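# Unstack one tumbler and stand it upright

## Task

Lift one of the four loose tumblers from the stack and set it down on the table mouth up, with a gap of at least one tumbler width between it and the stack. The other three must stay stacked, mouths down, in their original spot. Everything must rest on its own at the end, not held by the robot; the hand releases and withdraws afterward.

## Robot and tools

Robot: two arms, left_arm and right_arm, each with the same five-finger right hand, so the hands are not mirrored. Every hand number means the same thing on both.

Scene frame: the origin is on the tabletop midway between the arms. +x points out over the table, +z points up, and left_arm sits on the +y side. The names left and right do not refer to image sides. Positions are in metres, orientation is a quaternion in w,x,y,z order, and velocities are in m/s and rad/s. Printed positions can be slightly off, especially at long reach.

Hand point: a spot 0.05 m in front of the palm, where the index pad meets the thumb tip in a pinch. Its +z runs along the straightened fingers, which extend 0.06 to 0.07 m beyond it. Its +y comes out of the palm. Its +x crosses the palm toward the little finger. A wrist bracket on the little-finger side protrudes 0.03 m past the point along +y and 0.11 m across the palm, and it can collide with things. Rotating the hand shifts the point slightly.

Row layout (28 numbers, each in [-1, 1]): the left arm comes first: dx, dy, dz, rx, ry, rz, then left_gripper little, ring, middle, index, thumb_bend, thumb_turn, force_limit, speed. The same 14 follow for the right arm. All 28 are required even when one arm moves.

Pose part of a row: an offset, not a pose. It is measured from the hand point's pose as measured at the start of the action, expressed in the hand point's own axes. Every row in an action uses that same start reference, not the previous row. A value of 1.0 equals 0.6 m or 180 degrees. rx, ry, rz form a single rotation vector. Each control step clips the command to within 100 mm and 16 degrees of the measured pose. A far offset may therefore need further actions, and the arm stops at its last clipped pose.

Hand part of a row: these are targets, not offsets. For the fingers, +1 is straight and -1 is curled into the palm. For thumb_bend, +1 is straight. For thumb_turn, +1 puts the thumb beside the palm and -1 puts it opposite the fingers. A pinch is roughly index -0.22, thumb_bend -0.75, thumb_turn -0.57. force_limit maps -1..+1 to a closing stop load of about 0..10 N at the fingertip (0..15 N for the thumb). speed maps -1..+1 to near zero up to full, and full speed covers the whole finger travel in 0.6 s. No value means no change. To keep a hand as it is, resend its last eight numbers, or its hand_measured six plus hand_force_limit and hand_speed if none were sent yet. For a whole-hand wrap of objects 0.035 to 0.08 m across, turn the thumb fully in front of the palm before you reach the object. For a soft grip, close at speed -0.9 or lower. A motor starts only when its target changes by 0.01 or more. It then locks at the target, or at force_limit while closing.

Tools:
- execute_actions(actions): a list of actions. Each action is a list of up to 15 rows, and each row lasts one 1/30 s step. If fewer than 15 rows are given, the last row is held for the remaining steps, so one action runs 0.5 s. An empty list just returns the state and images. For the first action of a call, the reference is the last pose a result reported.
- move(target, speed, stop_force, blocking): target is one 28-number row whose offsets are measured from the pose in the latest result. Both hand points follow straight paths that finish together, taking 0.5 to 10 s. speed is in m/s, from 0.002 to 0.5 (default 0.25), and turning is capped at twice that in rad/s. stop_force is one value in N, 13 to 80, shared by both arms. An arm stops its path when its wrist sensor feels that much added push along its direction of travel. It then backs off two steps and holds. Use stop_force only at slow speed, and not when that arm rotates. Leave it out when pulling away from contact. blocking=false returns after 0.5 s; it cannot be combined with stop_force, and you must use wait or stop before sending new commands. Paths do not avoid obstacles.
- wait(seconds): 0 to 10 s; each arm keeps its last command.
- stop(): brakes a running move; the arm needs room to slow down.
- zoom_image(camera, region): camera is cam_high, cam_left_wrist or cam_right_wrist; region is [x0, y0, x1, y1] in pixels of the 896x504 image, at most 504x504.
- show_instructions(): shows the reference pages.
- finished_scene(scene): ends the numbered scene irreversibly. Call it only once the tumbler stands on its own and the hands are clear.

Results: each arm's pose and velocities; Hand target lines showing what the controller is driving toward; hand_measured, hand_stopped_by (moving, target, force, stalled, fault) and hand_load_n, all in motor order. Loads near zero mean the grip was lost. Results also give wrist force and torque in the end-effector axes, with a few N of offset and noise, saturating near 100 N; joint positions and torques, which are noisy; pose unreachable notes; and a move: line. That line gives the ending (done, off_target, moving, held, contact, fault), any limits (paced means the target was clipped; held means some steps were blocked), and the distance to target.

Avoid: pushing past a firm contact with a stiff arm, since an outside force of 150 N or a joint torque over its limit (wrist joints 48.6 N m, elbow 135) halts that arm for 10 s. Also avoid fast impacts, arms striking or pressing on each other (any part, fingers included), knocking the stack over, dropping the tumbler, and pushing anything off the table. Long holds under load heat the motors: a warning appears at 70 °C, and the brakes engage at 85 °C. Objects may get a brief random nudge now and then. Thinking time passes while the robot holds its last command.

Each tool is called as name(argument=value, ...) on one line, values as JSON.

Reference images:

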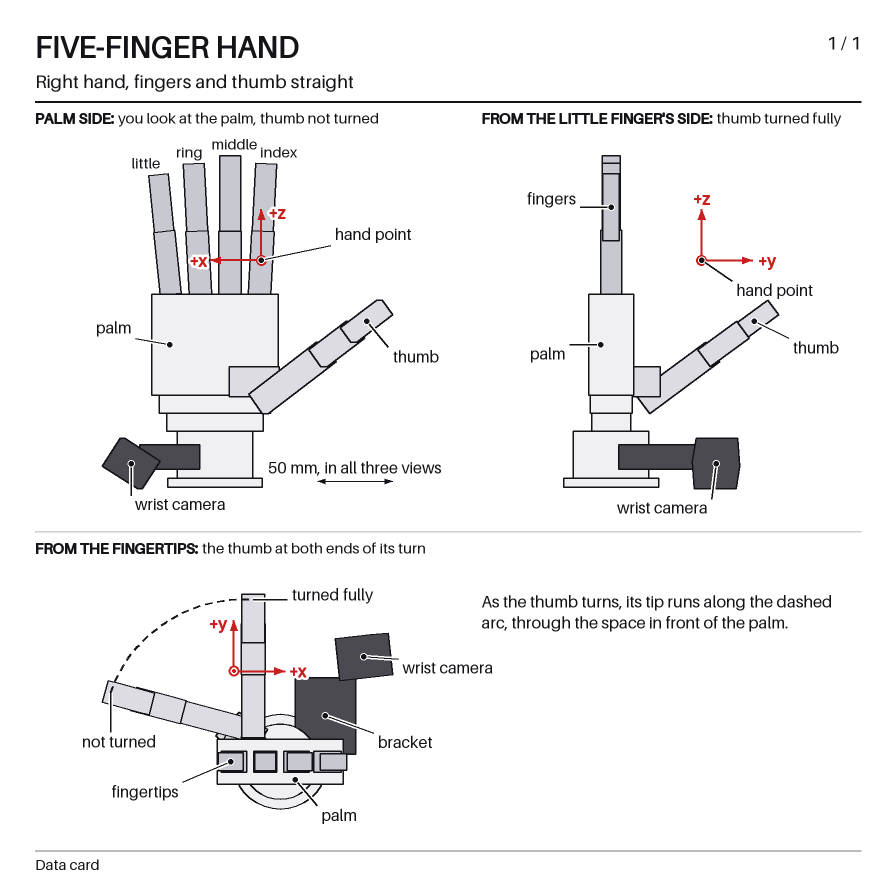

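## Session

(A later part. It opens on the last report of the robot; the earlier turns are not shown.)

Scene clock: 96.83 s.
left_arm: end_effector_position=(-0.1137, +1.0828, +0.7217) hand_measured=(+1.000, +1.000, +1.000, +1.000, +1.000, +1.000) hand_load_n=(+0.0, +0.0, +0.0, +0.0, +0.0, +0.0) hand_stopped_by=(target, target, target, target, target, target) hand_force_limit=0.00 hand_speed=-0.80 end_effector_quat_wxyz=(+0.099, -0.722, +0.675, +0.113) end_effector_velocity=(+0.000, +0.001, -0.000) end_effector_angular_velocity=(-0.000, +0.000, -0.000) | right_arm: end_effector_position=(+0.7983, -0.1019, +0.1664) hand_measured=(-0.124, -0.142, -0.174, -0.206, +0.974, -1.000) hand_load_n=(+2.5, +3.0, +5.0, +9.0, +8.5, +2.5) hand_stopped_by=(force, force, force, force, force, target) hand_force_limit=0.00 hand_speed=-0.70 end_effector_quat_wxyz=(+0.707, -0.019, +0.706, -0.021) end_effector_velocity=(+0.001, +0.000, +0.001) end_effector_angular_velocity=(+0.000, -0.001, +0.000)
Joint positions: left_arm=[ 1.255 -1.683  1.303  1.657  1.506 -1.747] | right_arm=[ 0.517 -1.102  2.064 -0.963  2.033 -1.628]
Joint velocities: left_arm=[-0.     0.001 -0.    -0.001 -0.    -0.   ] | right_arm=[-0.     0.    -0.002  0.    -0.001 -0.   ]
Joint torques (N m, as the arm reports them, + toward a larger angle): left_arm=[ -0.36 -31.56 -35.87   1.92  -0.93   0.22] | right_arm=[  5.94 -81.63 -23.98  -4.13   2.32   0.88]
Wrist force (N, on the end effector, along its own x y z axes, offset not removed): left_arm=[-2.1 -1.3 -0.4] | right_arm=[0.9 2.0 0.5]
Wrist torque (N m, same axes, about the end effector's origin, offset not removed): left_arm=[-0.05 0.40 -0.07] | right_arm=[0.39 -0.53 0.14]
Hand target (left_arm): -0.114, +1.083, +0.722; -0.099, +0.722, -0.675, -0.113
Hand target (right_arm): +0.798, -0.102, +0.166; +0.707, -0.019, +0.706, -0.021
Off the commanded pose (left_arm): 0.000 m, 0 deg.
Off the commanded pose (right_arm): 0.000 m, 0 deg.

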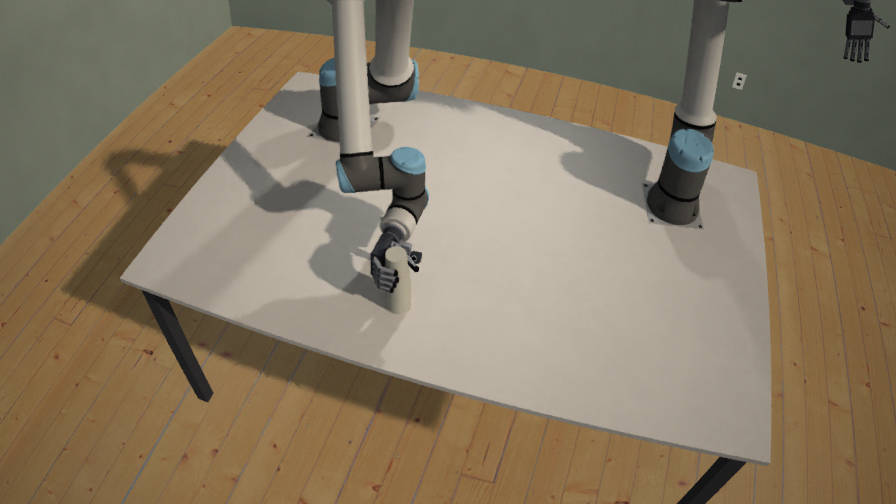

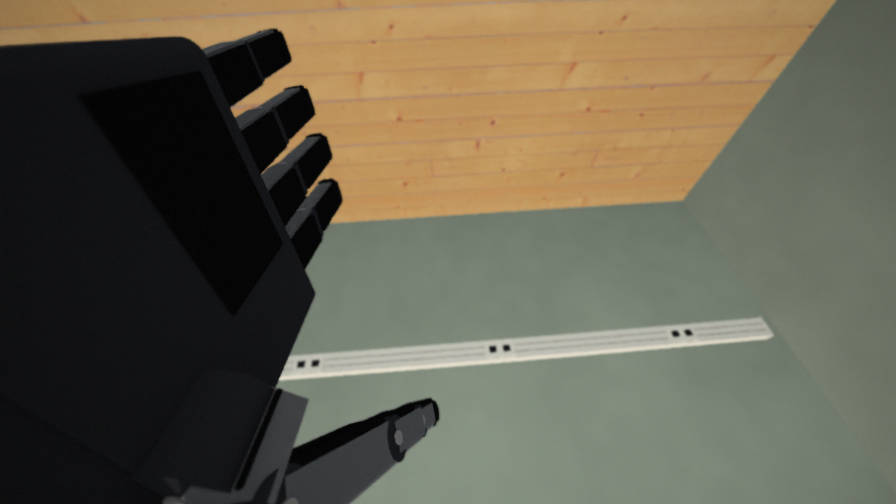

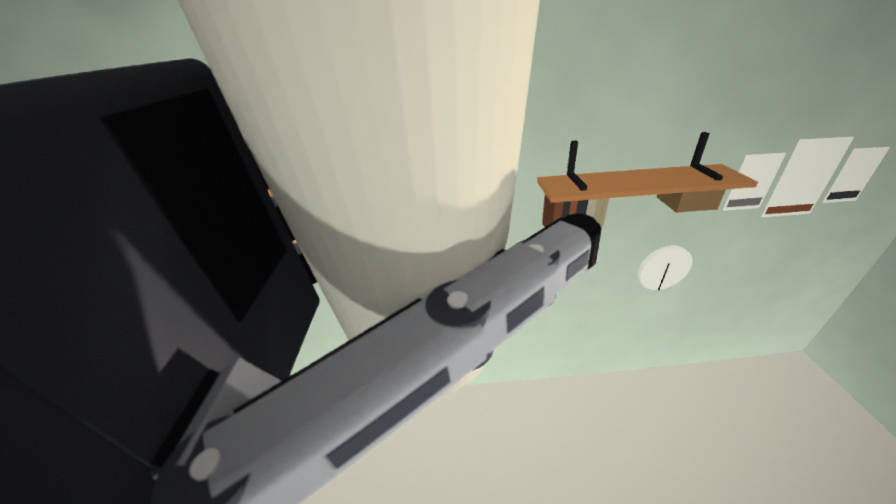

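move(target=[0,0,0,0,0,0,1,1,1,1,1,1,0,-0.8, -0.191,-0.0107,0,0,0,0,-1,-1,-1,-1,-1,-1,0.0,-0.7], speed=0.1)

zoom_image(camera="cam_high", region=[330, 170, 470, 330])

Scene clock: 101.20 s.
left_arm: end_effector_position=(-0.1137, +1.0828, +0.7217) hand_measured=(+1.000, +1.000, +1.000, +1.000, +1.000, +1.000) hand_load_n=(+0.0, +0.0, +0.0, +0.0, +0.0, +0.0) hand_stopped_by=(target, target, target, target, target, target) hand_force_limit=0.00 hand_speed=-0.80 end_effector_quat_wxyz=(+0.099, -0.722, +0.675, +0.113) end_effector_velocity=(+0.000, +0.000, -0.000) end_effector_angular_velocity=(-0.000, +0.000, -0.000) | right_arm: end_effector_position=(+0.7982, -0.1020, +0.2810) hand_measured=(-0.124, -0.142, -0.174, -0.206, +0.974, -1.000) hand_load_n=(+2.5, +2.5, +5.0, +9.0, +8.5, +2.5) hand_stopped_by=(force, force, force, force, force, target) hand_force_limit=0.00 hand_speed=-0.70 end_effector_quat_wxyz=(+0.707, -0.019, +0.706, -0.021) end_effector_velocity=(-0.000, -0.000, +0.000) end_effector_angular_velocity=(+0.001, +0.002, -0.001)
Joint positions: left_arm=[ 1.255 -1.683  1.303  1.657  1.506 -1.747] | right_arm=[ 0.517 -1.261  2.014 -0.755  2.033 -1.628]
Joint velocities: left_arm=[-0.  0. -0.  0. -0. -0.] | right_arm=[-0.    -0.001 -0.     0.003  0.001  0.002]
Joint torques (N m, as the arm reports them, + toward a larger angle): left_arm=[ -0.12 -32.66 -35.6    1.91  -0.87   0.21] | right_arm=[ -9.67 -82.02 -43.37   0.5   -3.73   3.76]
Wrist force (N, on the end effector, along its own x y z axes, offset not removed): left_arm=[0.1 -2.6 1.7] | right_arm=[3.0 0.0 -1.4]
Wrist torque (N m, same axes, about the end effector's origin, offset not removed): left_arm=[-0.40 -0.08 0.03] | right_arm=[0.23 -0.50 0.01]
Hand target (left_arm): -0.114, +1.083, +0.722; -0.099, +0.722, -0.675, -0.113
Hand target (right_arm): +0.798, -0.102, +0.281; +0.707, -0.019, +0.706, -0.021
Off the commanded pose (left_arm): 0.000 m, 0 deg.
Off the commanded pose (right_arm): 0.000 m, 0 deg.
move: done

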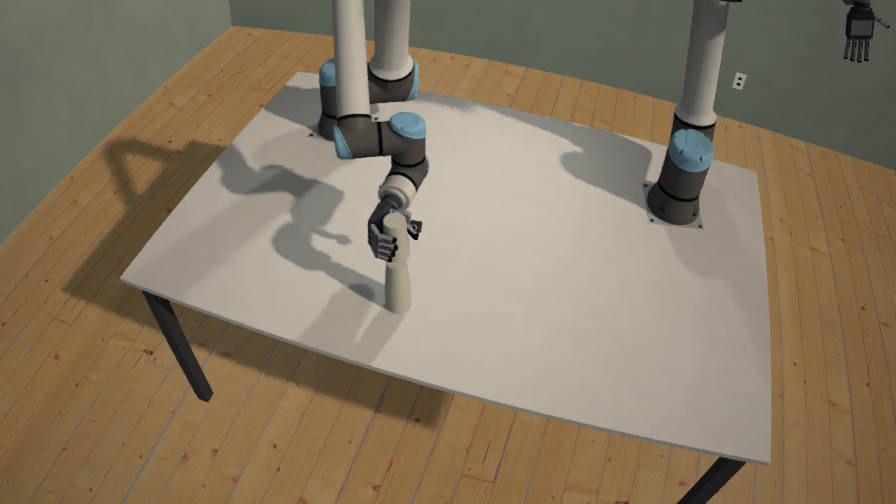

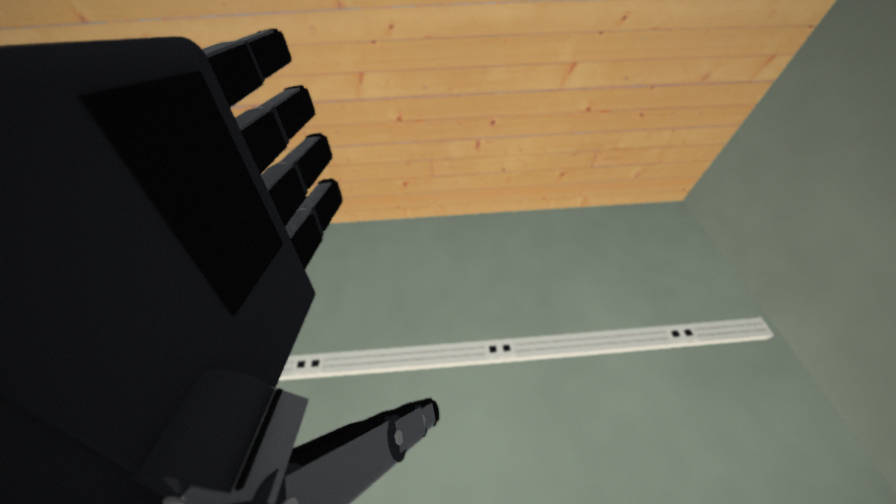

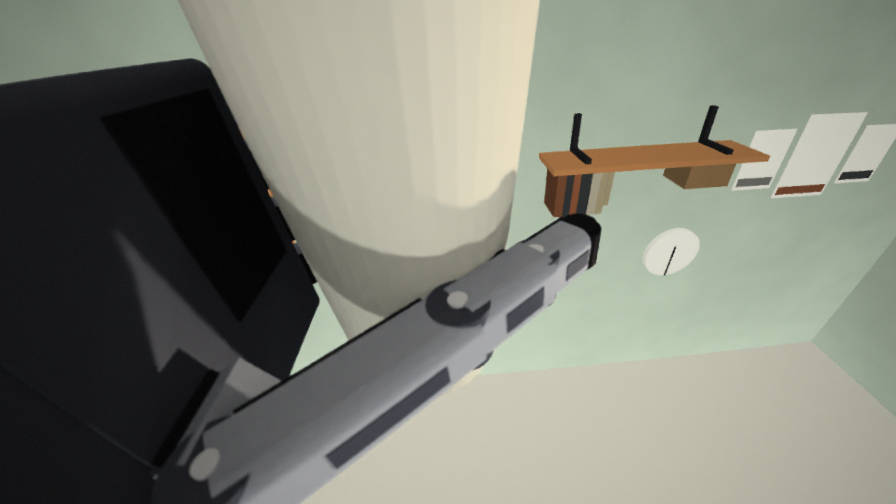

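Region (330, 170, 470, 330) of cam_high's 896x504 image, scaled by 3.150, with more detail than that image has; it fills the left 441 columns of this view, and the rest is white.

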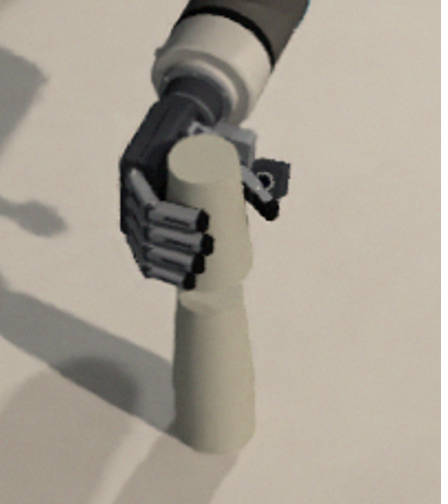

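move(target=[0,0,0,0,0,0,1,1,1,1,1,1,0,-0.8, 0.013,-0.233,-0.033,0,0,-0.333,-1,-1,-1,-1,-1,-1,0.0,-0.7], speed=0.5)

Scene clock: 108.97 s.
left_arm: end_effector_position=(-0.1137, +1.0828, +0.7217) hand_measured=(+1.000, +1.000, +1.000, +1.000, +1.000, +1.000) hand_load_n=(+0.0, +0.0, +0.0, +0.0, +0.0, +0.0) hand_stopped_by=(target, target, target, target, target, target) hand_force_limit=0.00 hand_speed=-0.80 end_effector_quat_wxyz=(+0.099, -0.722, +0.675, +0.113) end_effector_velocity=(-0.000, -0.000, +0.000) end_effector_angular_velocity=(+0.000, +0.000, +0.000) | right_arm: end_effector_position=(+0.7785, -0.2421, +0.2811) hand_measured=(-0.124, -0.142, -0.174, -0.206, +0.974, -1.000) hand_load_n=(+2.5, +2.5, +5.0, +9.0, +8.5, +2.5) hand_stopped_by=(force, force, force, force, force, target) hand_force_limit=0.00 hand_speed=-0.70 end_effector_quat_wxyz=(+0.602, -0.369, +0.603, -0.371) end_effector_velocity=(+0.000, -0.001, -0.000) end_effector_angular_velocity=(-0.011, -0.000, +0.001)
Joint positions: left_arm=[ 1.255 -1.683  1.303  1.657  1.506 -1.747] | right_arm=[ 0.304 -1.489  2.15  -0.662  1.82  -2.673]
Joint velocities: left_arm=[ 0. -0.  0. -0. -0. -0.] | right_arm=[-0.002 -0.002  0.001  0.001 -0.003 -0.012]
Joint torques (N m, as the arm reports them, + toward a larger angle): left_arm=[ -0.19 -32.04 -35.88   1.86  -0.86   0.51] | right_arm=[-11.68 -66.28 -30.53   0.54  -4.13  -3.48]
Wrist force (N, on the end effector, along its own x y z axes, offset not removed): left_arm=[-0.7 -0.5 0.9] | right_arm=[3.8 2.0 -1.2]
Wrist torque (N m, same axes, about the end effector's origin, offset not removed): left_arm=[-0.04 0.22 0.04] | right_arm=[0.26 -0.75 0.39]
Hand target (left_arm): -0.114, +1.083, +0.722; -0.099, +0.722, -0.675, -0.113
Hand target (right_arm): +0.778, -0.242, +0.281; +0.602, -0.370, +0.602, -0.371
Off the commanded pose (left_arm): 0.000 m, 0 deg.
Off the commanded pose (right_arm): 0.000 m, 0 deg.
move: done

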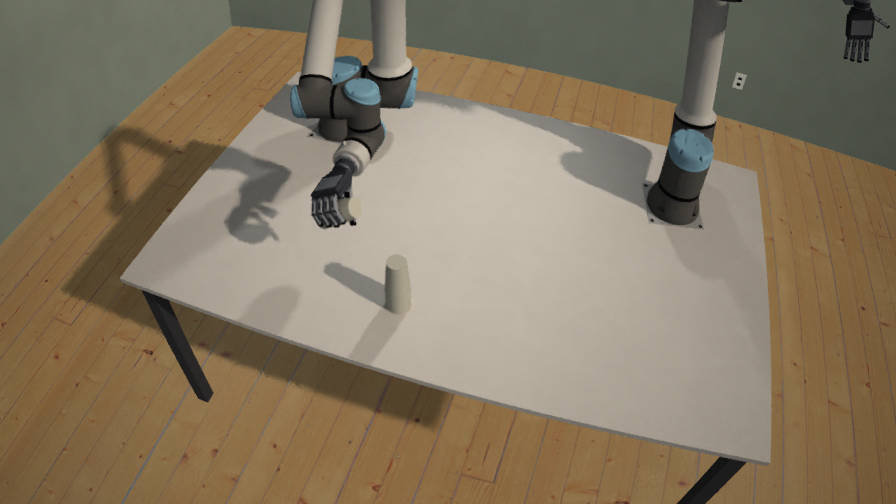

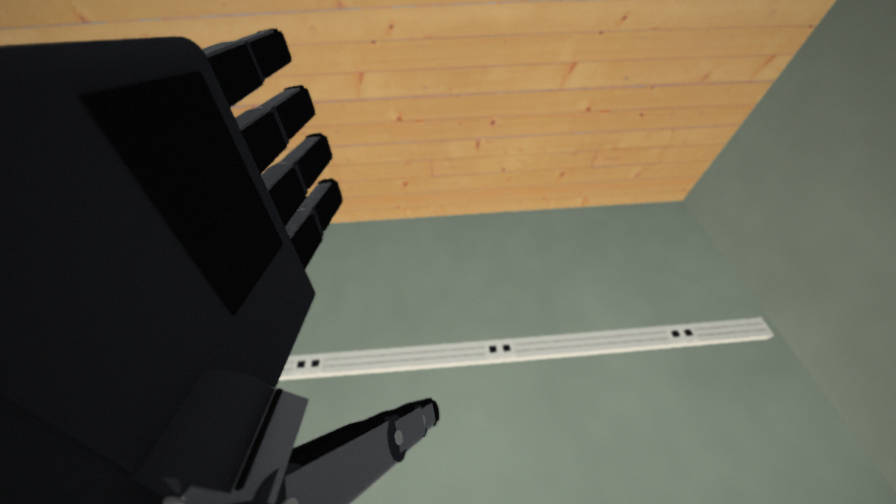

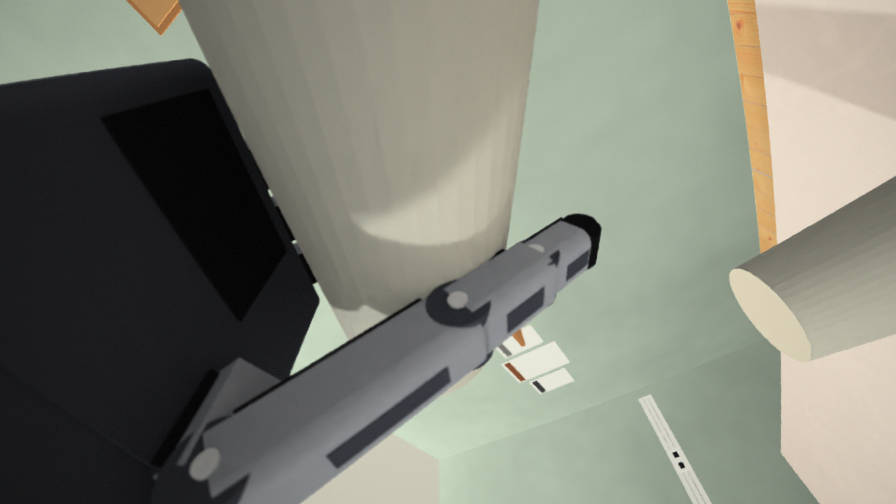

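move(target=[0,0,0,0,0,0,1,1,1,1,1,1,0,-0.8, 0.3137,0.2577,0,0,0,-0.6674,-1,-1,-1,-1,-1,-1,0.0,-0.7], speed=0.5)

zoom_image(camera="cam_high", region=[260, 170, 430, 330])

Scene clock: 116.77 s.
left_arm: end_effector_position=(-0.1137, +1.0828, +0.7217) hand_measured=(+1.000, +1.000, +1.000, +1.000, +1.000, +1.000) hand_load_n=(+0.0, +0.0, +0.0, +0.0, +0.0, +0.0) hand_stopped_by=(target, target, target, target, target, target) hand_force_limit=0.00 hand_speed=-0.80 end_effector_quat_wxyz=(+0.099, -0.722, +0.675, +0.113) end_effector_velocity=(+0.000, -0.000, +0.000) end_effector_angular_velocity=(-0.001, +0.000, -0.000) | right_arm: end_effector_position=(+0.7783, -0.3397, +0.0580) hand_measured=(-0.124, -0.142, -0.174, -0.206, +0.974, -1.000) hand_load_n=(+2.5, +2.5, +5.0, +9.5, +8.5, +3.0) hand_stopped_by=(force, force, force, force, force, target) hand_force_limit=0.00 hand_speed=-0.70 end_effector_quat_wxyz=(+0.021, +0.707, +0.019, +0.707) end_effector_velocity=(-0.000, -0.000, -0.001) end_effector_angular_velocity=(-0.009, -0.002, +0.001)
Joint positions: left_arm=[ 1.255 -1.683  1.303  1.657  1.506 -1.747] | right_arm=[ 0.34  -1.099  2.248 -1.15   1.856 -4.769]
Joint velocities: left_arm=[-0.    -0.     0.     0.001 -0.    -0.   ] | right_arm=[ 0.     0.003  0.001 -0.006 -0.001 -0.009]
Joint torques (N m, as the arm reports them, + toward a larger angle): left_arm=[ -0.29 -32.83 -36.     1.87  -0.82   0.7 ] | right_arm=[-11.1  -41.42 -14.03  -5.05  -4.38  -3.32]
Wrist force (N, on the end effector, along its own x y z axes, offset not removed): left_arm=[-2.1 -0.3 0.7] | right_arm=[3.0 3.0 1.8]
Wrist torque (N m, same axes, about the end effector's origin, offset not removed): left_arm=[-0.06 0.25 -0.05] | right_arm=[0.41 -0.61 0.34]
Hand target (left_arm): -0.114, +1.083, +0.722; -0.099, +0.722, -0.675, -0.113
Hand target (right_arm): +0.778, -0.340, +0.058; +0.021, +0.706, +0.019, +0.707
Off the commanded pose (left_arm): 0.000 m, 0 deg.
Off the commanded pose (right_arm): 0.000 m, 0 deg.
move: done

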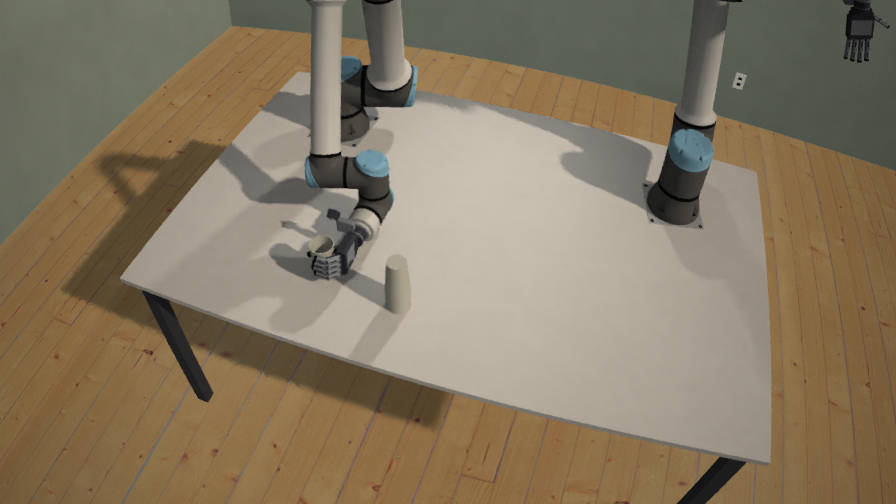

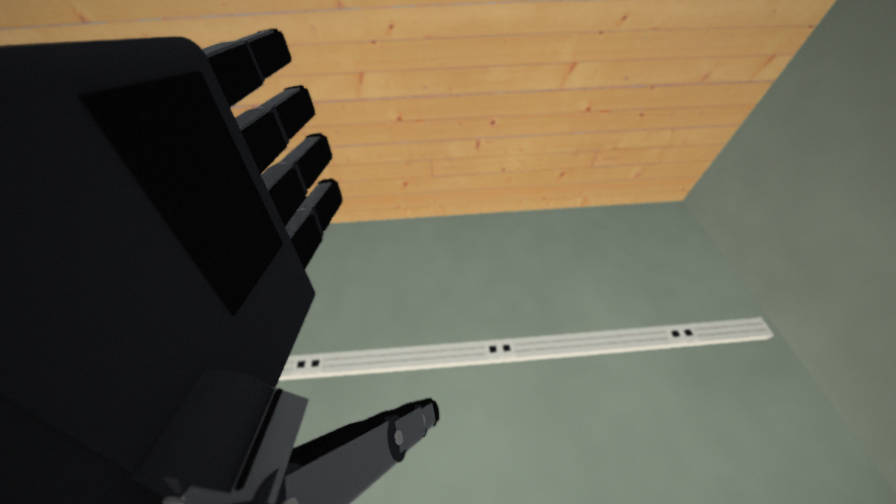

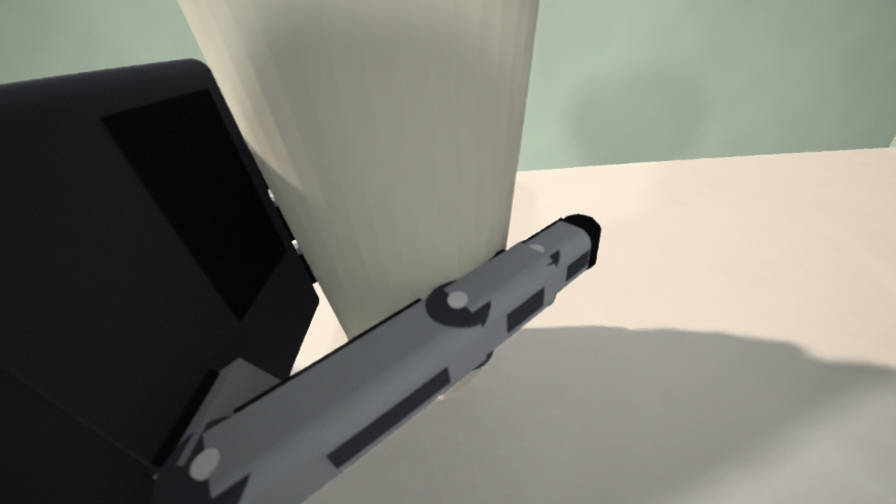

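Region (260, 170, 430, 330) of cam_high's 896x504 image, scaled by 2.965, with more detail than that image has; it fills the top 474 rows of this view, and the rest is white.

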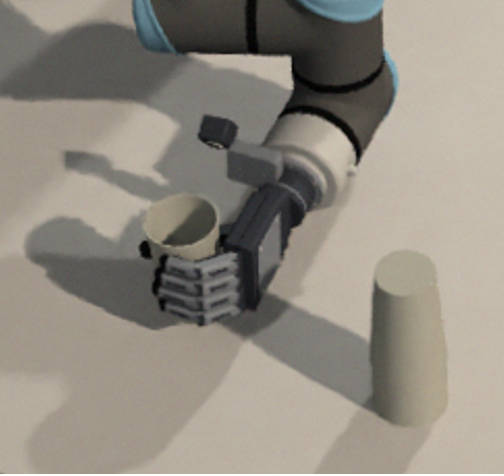

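move(target=[0,0,0,0,0,0,1,1,1,1,1,1,0,-0.8, -0.0466,-0.0026,0,0,0,0,-1,-1,-1,-1,-1,-1,0.0,-0.7], speed=0.018, stop_force=13)

Scene clock: 123.97 s.
left_arm: end_effector_position=(-0.1137, +1.0828, +0.7217) hand_measured=(+1.000, +1.000, +1.000, +1.000, +1.000, +1.000) hand_load_n=(+0.0, +0.0, +0.0, +0.0, +0.0, +0.0) hand_stopped_by=(target, target, target, target, target, target) hand_force_limit=0.00 hand_speed=-0.80 end_effector_quat_wxyz=(+0.099, -0.722, +0.675, +0.113) end_effector_velocity=(-0.000, -0.000, +0.000) end_effector_angular_velocity=(+0.000, +0.000, +0.000) | right_arm: end_effector_position=(+0.7783, -0.3397, +0.0301) hand_measured=(-0.124, -0.142, -0.174, -0.206, +0.974, -1.000) hand_load_n=(+4.0, +2.5, +2.5, +4.0, +6.5, -2.5) hand_stopped_by=(force, force, force, force, force, target) hand_force_limit=0.00 hand_speed=-0.70 end_effector_quat_wxyz=(+0.021, +0.707, +0.019, +0.707) end_effector_velocity=(-0.001, -0.001, -0.001) end_effector_angular_velocity=(-0.001, +0.004, -0.001)
Joint positions: left_arm=[ 1.255 -1.683  1.303  1.657  1.506 -1.747] | right_arm=[ 0.34  -1.045  2.249 -1.205  1.856 -4.769]
Joint velocities: left_arm=[-0. -0. -0.  0. -0. -0.] | right_arm=[ 0.    -0.001  0.002  0.004  0.001 -0.   ]
Joint torques (N m, as the arm reports them, + toward a larger angle): left_arm=[ -1.76 -32.55 -36.71   1.81  -0.75   0.66] | right_arm=[ 11.78 -77.64 -13.94   1.8    2.85   3.69]
Wrist force (N, on the end effector, along its own x y z axes, offset not removed): left_arm=[1.0 1.6 0.9] | right_arm=[10.6 2.4 -1.9]
Wrist torque (N m, same axes, about the end effector's origin, offset not removed): left_arm=[0.29 -0.06 0.22] | right_arm=[0.26 -0.81 0.06]
Hand target (left_arm): -0.114, +1.083, +0.722; -0.099, +0.722, -0.675, -0.113
Hand target (right_arm): +0.778, -0.340, +0.030; +0.021, +0.707, +0.019, +0.707
Off the commanded pose (left_arm): 0.000 m, 0 deg.
Off the commanded pose (right_arm): 0.000 m, 0 deg.
move: contact (right_arm)

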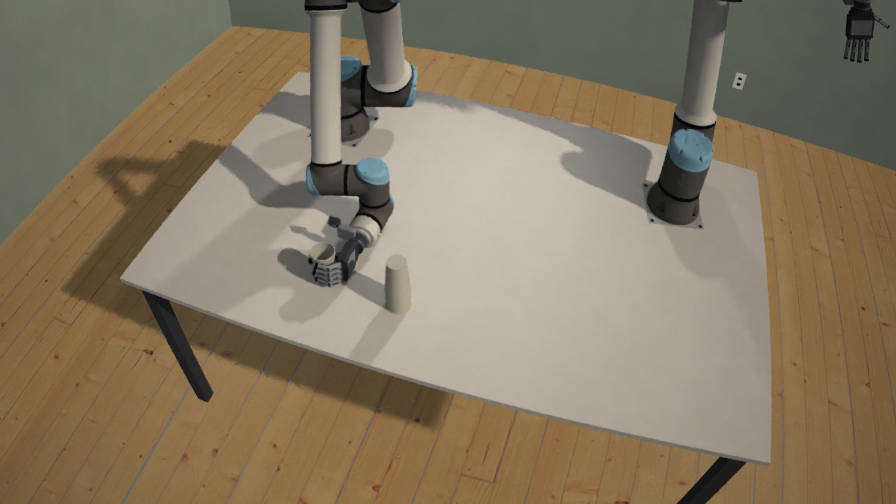

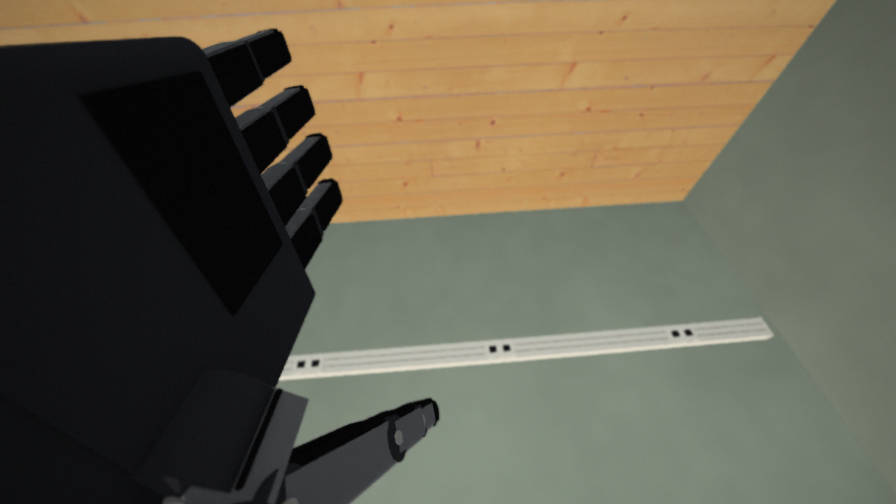

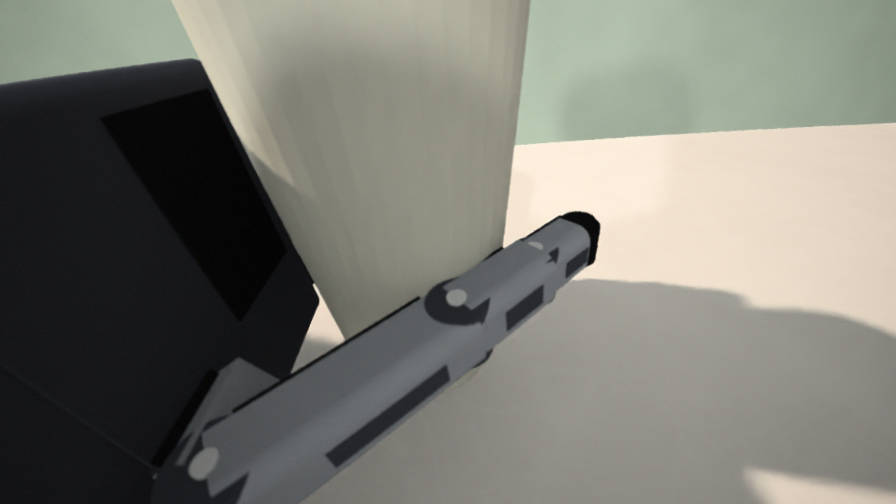

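execute_actions(actions=[[[0,0,0,0,0,0,1,1,1,1,1,1,0,-0.8, 0,0,0,0,0,0,1,1,1,1,1,-1,0.0,-0.6],[0,0,0,0,0,0,1,1,1,1,1,1,0,-0.8, 0,0,0,0,0,0,1,1,1,1,1,-1,0.0,-0.6],[0,0,0,0,0,0,1,1,1,1,1,1,0,-0.8, 0,0,0,0,0,0,1,1,1,1,1,-1,0.0,-0.6],[0,0,0,0,0,0,1,1,1,1,1,1,0,-0.8, 0,0,0,0,0,0,1,1,1,1,1,-1,0.0,-0.2],[0,0,0,0,0,0,1,1,1,1,1,1,0,-0.8, 0,0,0,0,0,0,1,1,1,1,1,-1,0.0,0.8]]])

move(target=[0,0,0,0,0,0,1,1,1,1,1,1,0,-0.8, 0.03,-0.06,-0.2,0,0,0,1,1,1,1,1,-1,0.0,0.8], speed=0.2)

Scene clock: 127.30 s.
left_arm: end_effector_position=(-0.1137, +1.0828, +0.7217) hand_measured=(+1.000, +1.000, +1.000, +1.000, +1.000, +1.000) hand_load_n=(+0.0, +0.0, +0.0, +0.0, +0.0, +0.0) hand_stopped_by=(target, target, target, target, target, target) hand_force_limit=0.00 hand_speed=-0.80 end_effector_quat_wxyz=(+0.099, -0.722, +0.675, +0.113) end_effector_velocity=(+0.000, +0.000, -0.000) end_effector_angular_velocity=(+0.000, -0.000, -0.001) | right_arm: end_effector_position=(+0.7783, -0.3397, +0.0302) hand_measured=(+0.930, +0.914, +0.882, +0.848, +1.000, -1.000) hand_load_n=(+0.0, +0.5, +0.5, +0.5, +0.0, +0.0) hand_stopped_by=(moving, moving, moving, moving, target, target) hand_force_limit=0.00 hand_speed=0.80 end_effector_quat_wxyz=(+0.021, +0.707, +0.019, +0.707) end_effector_velocity=(-0.000, -0.001, -0.000) end_effector_angular_velocity=(-0.001, +0.001, -0.000)
Joint positions: left_arm=[ 1.255 -1.683  1.303  1.657  1.506 -1.747] | right_arm=[ 0.34  -1.045  2.249 -1.205  1.856 -4.769]
Joint velocities: left_arm=[-0.001  0.    -0.    -0.     0.    -0.   ] | right_arm=[-0.001  0.     0.001  0.001 -0.    -0.   ]
Joint torques (N m, as the arm reports them, + toward a larger angle): left_arm=[ -0.34 -32.11 -35.93   1.79  -0.87   0.45] | right_arm=[  6.68 -43.84 -13.83  -4.9    2.74  -1.4 ]
Wrist force (N, on the end effector, along its own x y z axes, offset not removed): left_arm=[2.6 0.5 -0.3] | right_arm=[0.4 2.1 0.0]
Wrist torque (N m, same axes, about the end effector's origin, offset not removed): left_arm=[0.20 -0.34 0.42] | right_arm=[0.40 -0.29 -0.03]
Hand target (left_arm): -0.114, +1.083, +0.722; -0.099, +0.722, -0.675, -0.113
Hand target (right_arm): +0.778, -0.340, +0.030; +0.021, +0.707, +0.019, +0.707
Off the commanded pose (left_arm): 0.000 m, 0 deg.
Off the commanded pose (right_arm): 0.000 m, 0 deg.

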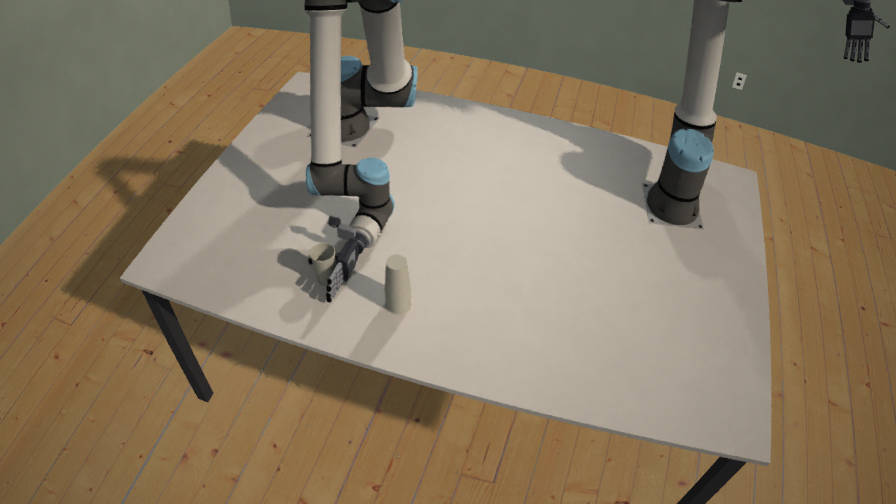

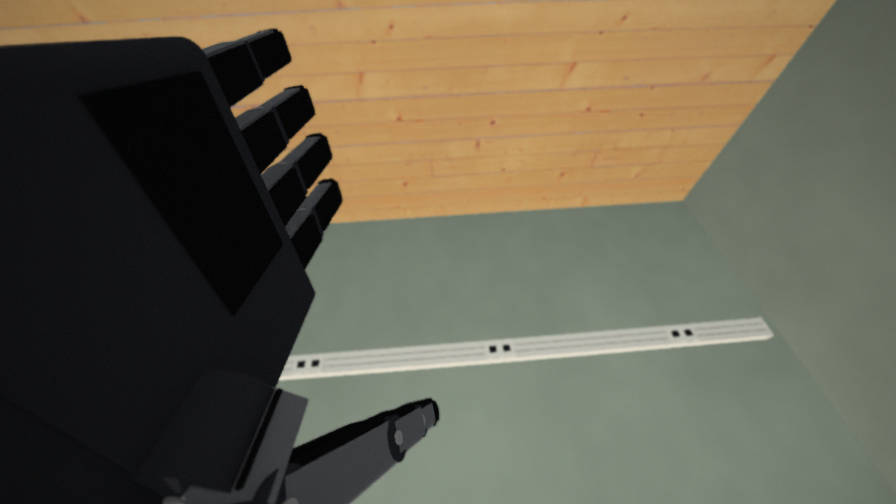

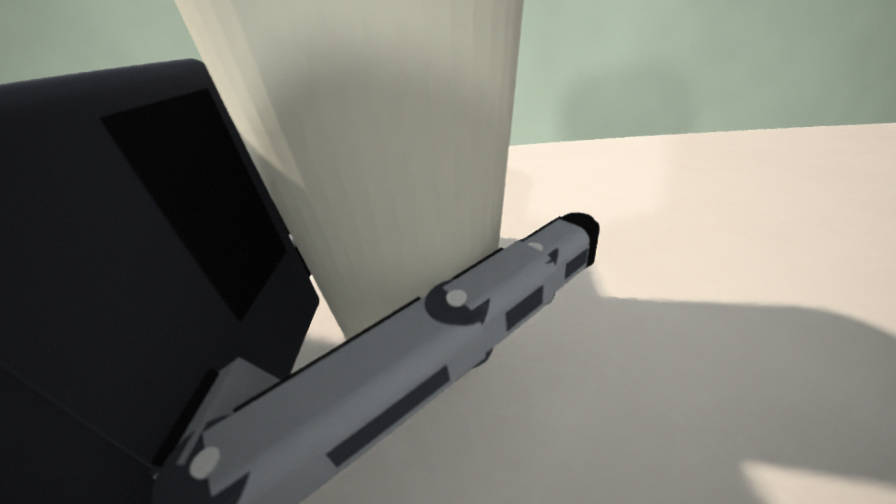

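Scene clock: 128.50 s.
left_arm: end_effector_position=(-0.1137, +1.0828, +0.7217) hand_measured=(+1.000, +1.000, +1.000, +1.000, +1.000, +1.000) hand_load_n=(+0.0, +0.0, +0.0, +0.0, +0.0, +0.0) hand_stopped_by=(target, target, target, target, target, target) hand_force_limit=0.00 hand_speed=-0.80 end_effector_quat_wxyz=(+0.099, -0.722, +0.675, +0.113) end_effector_velocity=(+0.000, -0.000, +0.000) end_effector_angular_velocity=(+0.000, -0.000, -0.000) | right_arm: end_effector_position=(+0.6585, -0.3026, +0.0462) hand_measured=(+1.000, +1.000, +1.000, +1.000, +1.000, -1.000) hand_load_n=(+0.0, +0.0, +0.0, +0.0, +0.0, +0.0) hand_stopped_by=(target, target, target, target, target, target) hand_force_limit=0.00 hand_speed=0.80 end_effector_quat_wxyz=(+0.020, +0.706, +0.019, +0.707) end_effector_velocity=(-0.002, +0.001, +0.000) end_effector_angular_velocity=(-0.001, +0.001, -0.000)
Joint positions: left_arm=[ 1.255 -1.683  1.303  1.657  1.506 -1.747] | right_arm=[ 0.502 -1.132  2.38  -1.249  2.018 -4.769]
Joint velocities: left_arm=[ 0. -0.  0.  0.  0.  0.] | right_arm=[ 0.003 -0.001  0.001  0.002  0.003 -0.   ]
Joint torques (N m, as the arm reports them, + toward a larger angle): left_arm=[ -0.55 -31.78 -36.8    1.75  -0.77   0.46] | right_arm=[ 11.82 -75.1   -9.03  -1.83   3.91   0.34]
Wrist force (N, on the end effector, along its own x y z axes, offset not removed): left_arm=[0.9 -0.6 0.6] | right_arm=[3.0 -1.2 -4.0]
Wrist torque (N m, same axes, about the end effector's origin, offset not removed): left_arm=[0.08 -0.20 0.06] | right_arm=[0.17 -0.43 -0.05]
Hand target (left_arm): -0.114, +1.083, +0.722; -0.099, +0.722, -0.675, -0.113
Hand target (right_arm): +0.658, -0.303, +0.046; +0.021, +0.707, +0.019, +0.707
Off the commanded pose (left_arm): 0.000 m, 0 deg.
Off the commanded pose (right_arm): 0.000 m, 0 deg.
move: done

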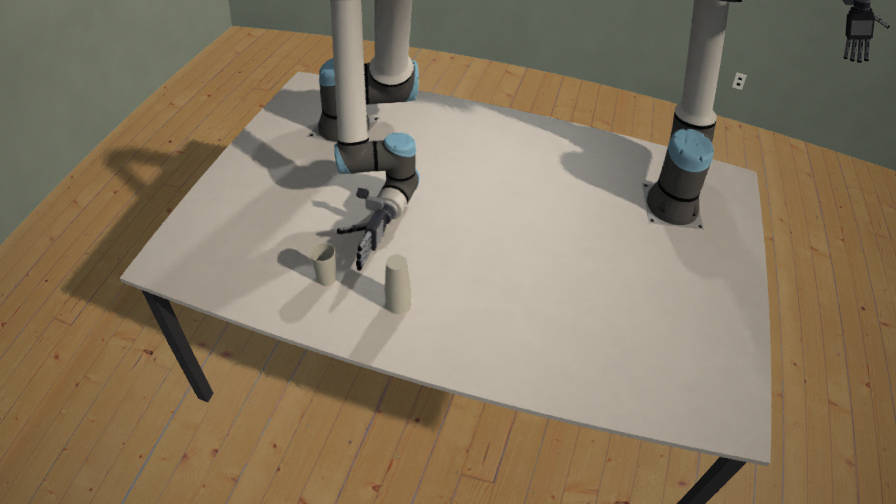

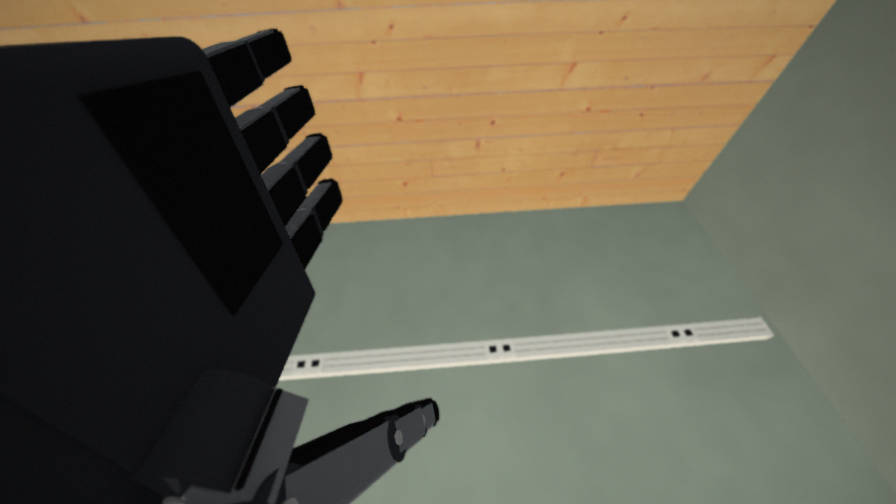

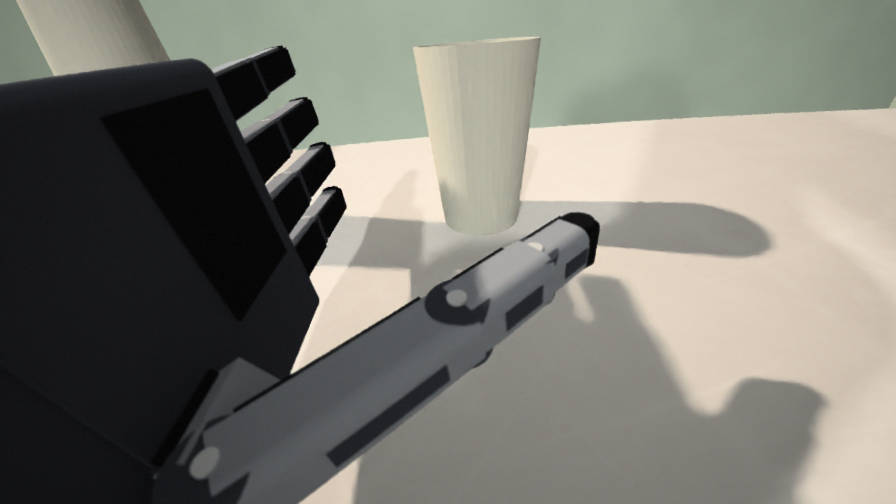

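Standing. Move further clear.

move(target=[0,0,0,0,0,0,1,1,1,1,1,1,0,-0.8, 0.4,0.02,-0.15,0,0,0,1,1,1,1,1,-1,0.0,0.8], speed=0.45)

zoom_image(camera="cam_high", region=[270, 200, 450, 330])

Scene clock: 131.33 s.
left_arm: end_effector_position=(-0.1137, +1.0828, +0.7217) hand_measured=(+1.000, +1.000, +1.000, +1.000, +1.000, +1.000) hand_load_n=(+0.0, +0.0, +0.0, +0.0, +0.0, +0.0) hand_stopped_by=(target, target, target, target, target, target) hand_force_limit=0.00 hand_speed=-0.80 end_effector_quat_wxyz=(+0.099, -0.722, +0.675, +0.113) end_effector_velocity=(+0.000, +0.000, -0.000) end_effector_angular_velocity=(-0.001, -0.000, -0.001) | right_arm: end_effector_position=(+0.5684, -0.3015, +0.2865) hand_measured=(+1.000, +1.000, +1.000, +1.000, +1.000, -1.000) hand_load_n=(+0.0, +0.0, +0.0, +0.0, +0.0, +0.0) hand_stopped_by=(target, target, target, target, target, target) hand_force_limit=0.00 hand_speed=0.80 end_effector_quat_wxyz=(+0.021, +0.706, +0.019, +0.707) end_effector_velocity=(-0.001, -0.000, +0.001) end_effector_angular_velocity=(-0.000, +0.004, +0.000)
Joint positions: left_arm=[ 1.255 -1.683  1.303  1.657  1.506 -1.747] | right_arm=[ 0.609 -1.677  2.351 -0.675  2.125 -4.769]
Joint velocities: left_arm=[-0.001  0.     0.     0.001  0.001  0.   ] | right_arm=[ 0.001 -0.004 -0.002  0.011  0.001  0.002]
Joint torques (N m, as the arm reports them, + toward a larger angle): left_arm=[  0.4  -31.67 -35.91   1.84  -0.76   0.51] | right_arm=[  9.46 -49.48 -44.87   0.91   3.59   3.82]
Wrist force (N, on the end effector, along its own x y z axes, offset not removed): left_arm=[0.5 -0.7 -3.8] | right_arm=[2.7 2.3 -1.9]
Wrist torque (N m, same axes, about the end effector's origin, offset not removed): left_arm=[0.31 0.04 0.08] | right_arm=[0.34 -0.61 0.02]
Hand target (left_arm): -0.114, +1.083, +0.722; -0.099, +0.722, -0.675, -0.113
Hand target (right_arm): +0.568, -0.301, +0.287; +0.020, +0.706, +0.019, +0.707
Off the commanded pose (left_arm): 0.000 m, 0 deg.
Off the commanded pose (right_arm): 0.000 m, 0 deg.
move: done

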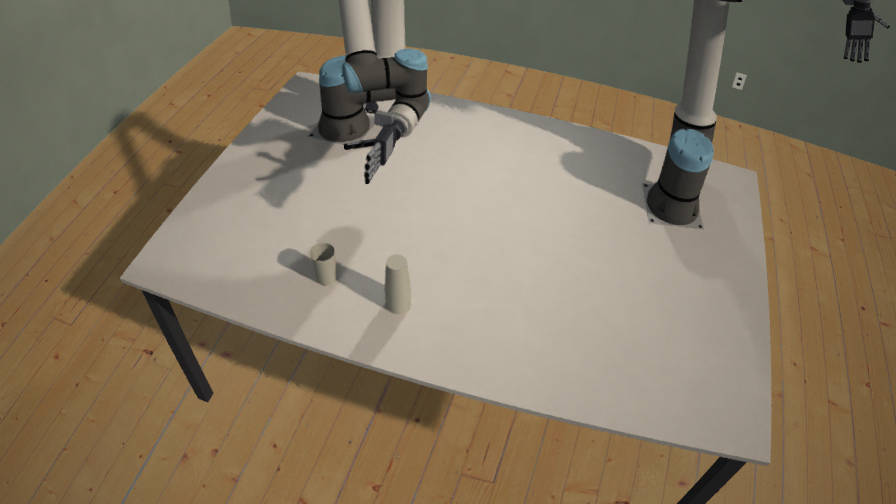

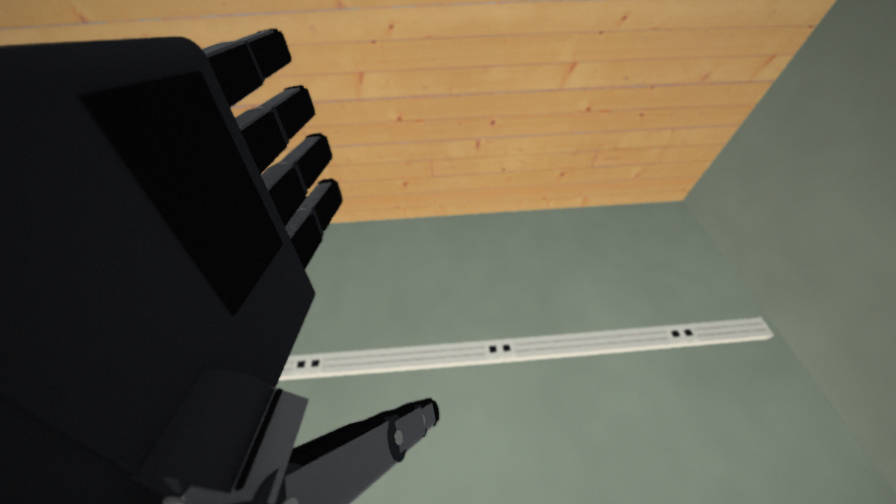

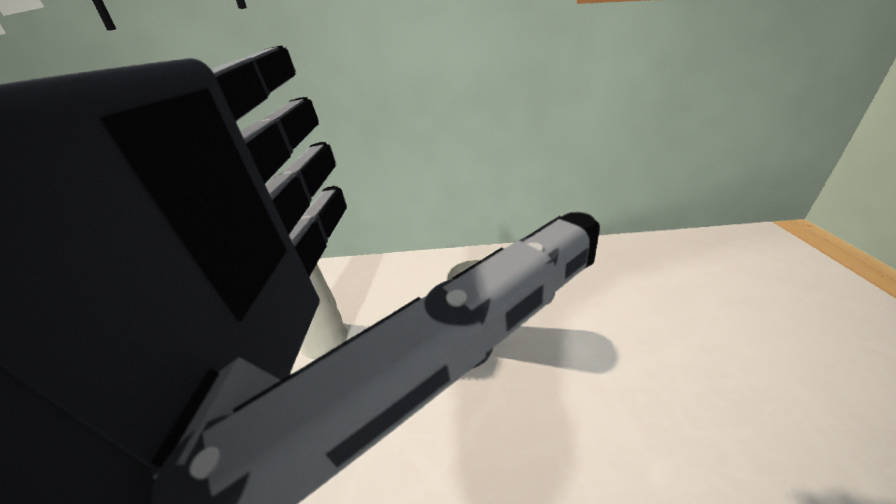

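Region (270, 200, 450, 330) of cam_high's 896x504 image, scaled by 2.800, with more detail than that image has.

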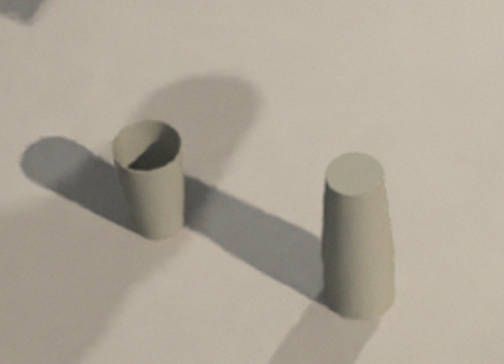

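finished_scene(scene=1)

The scene is finished: the task was done.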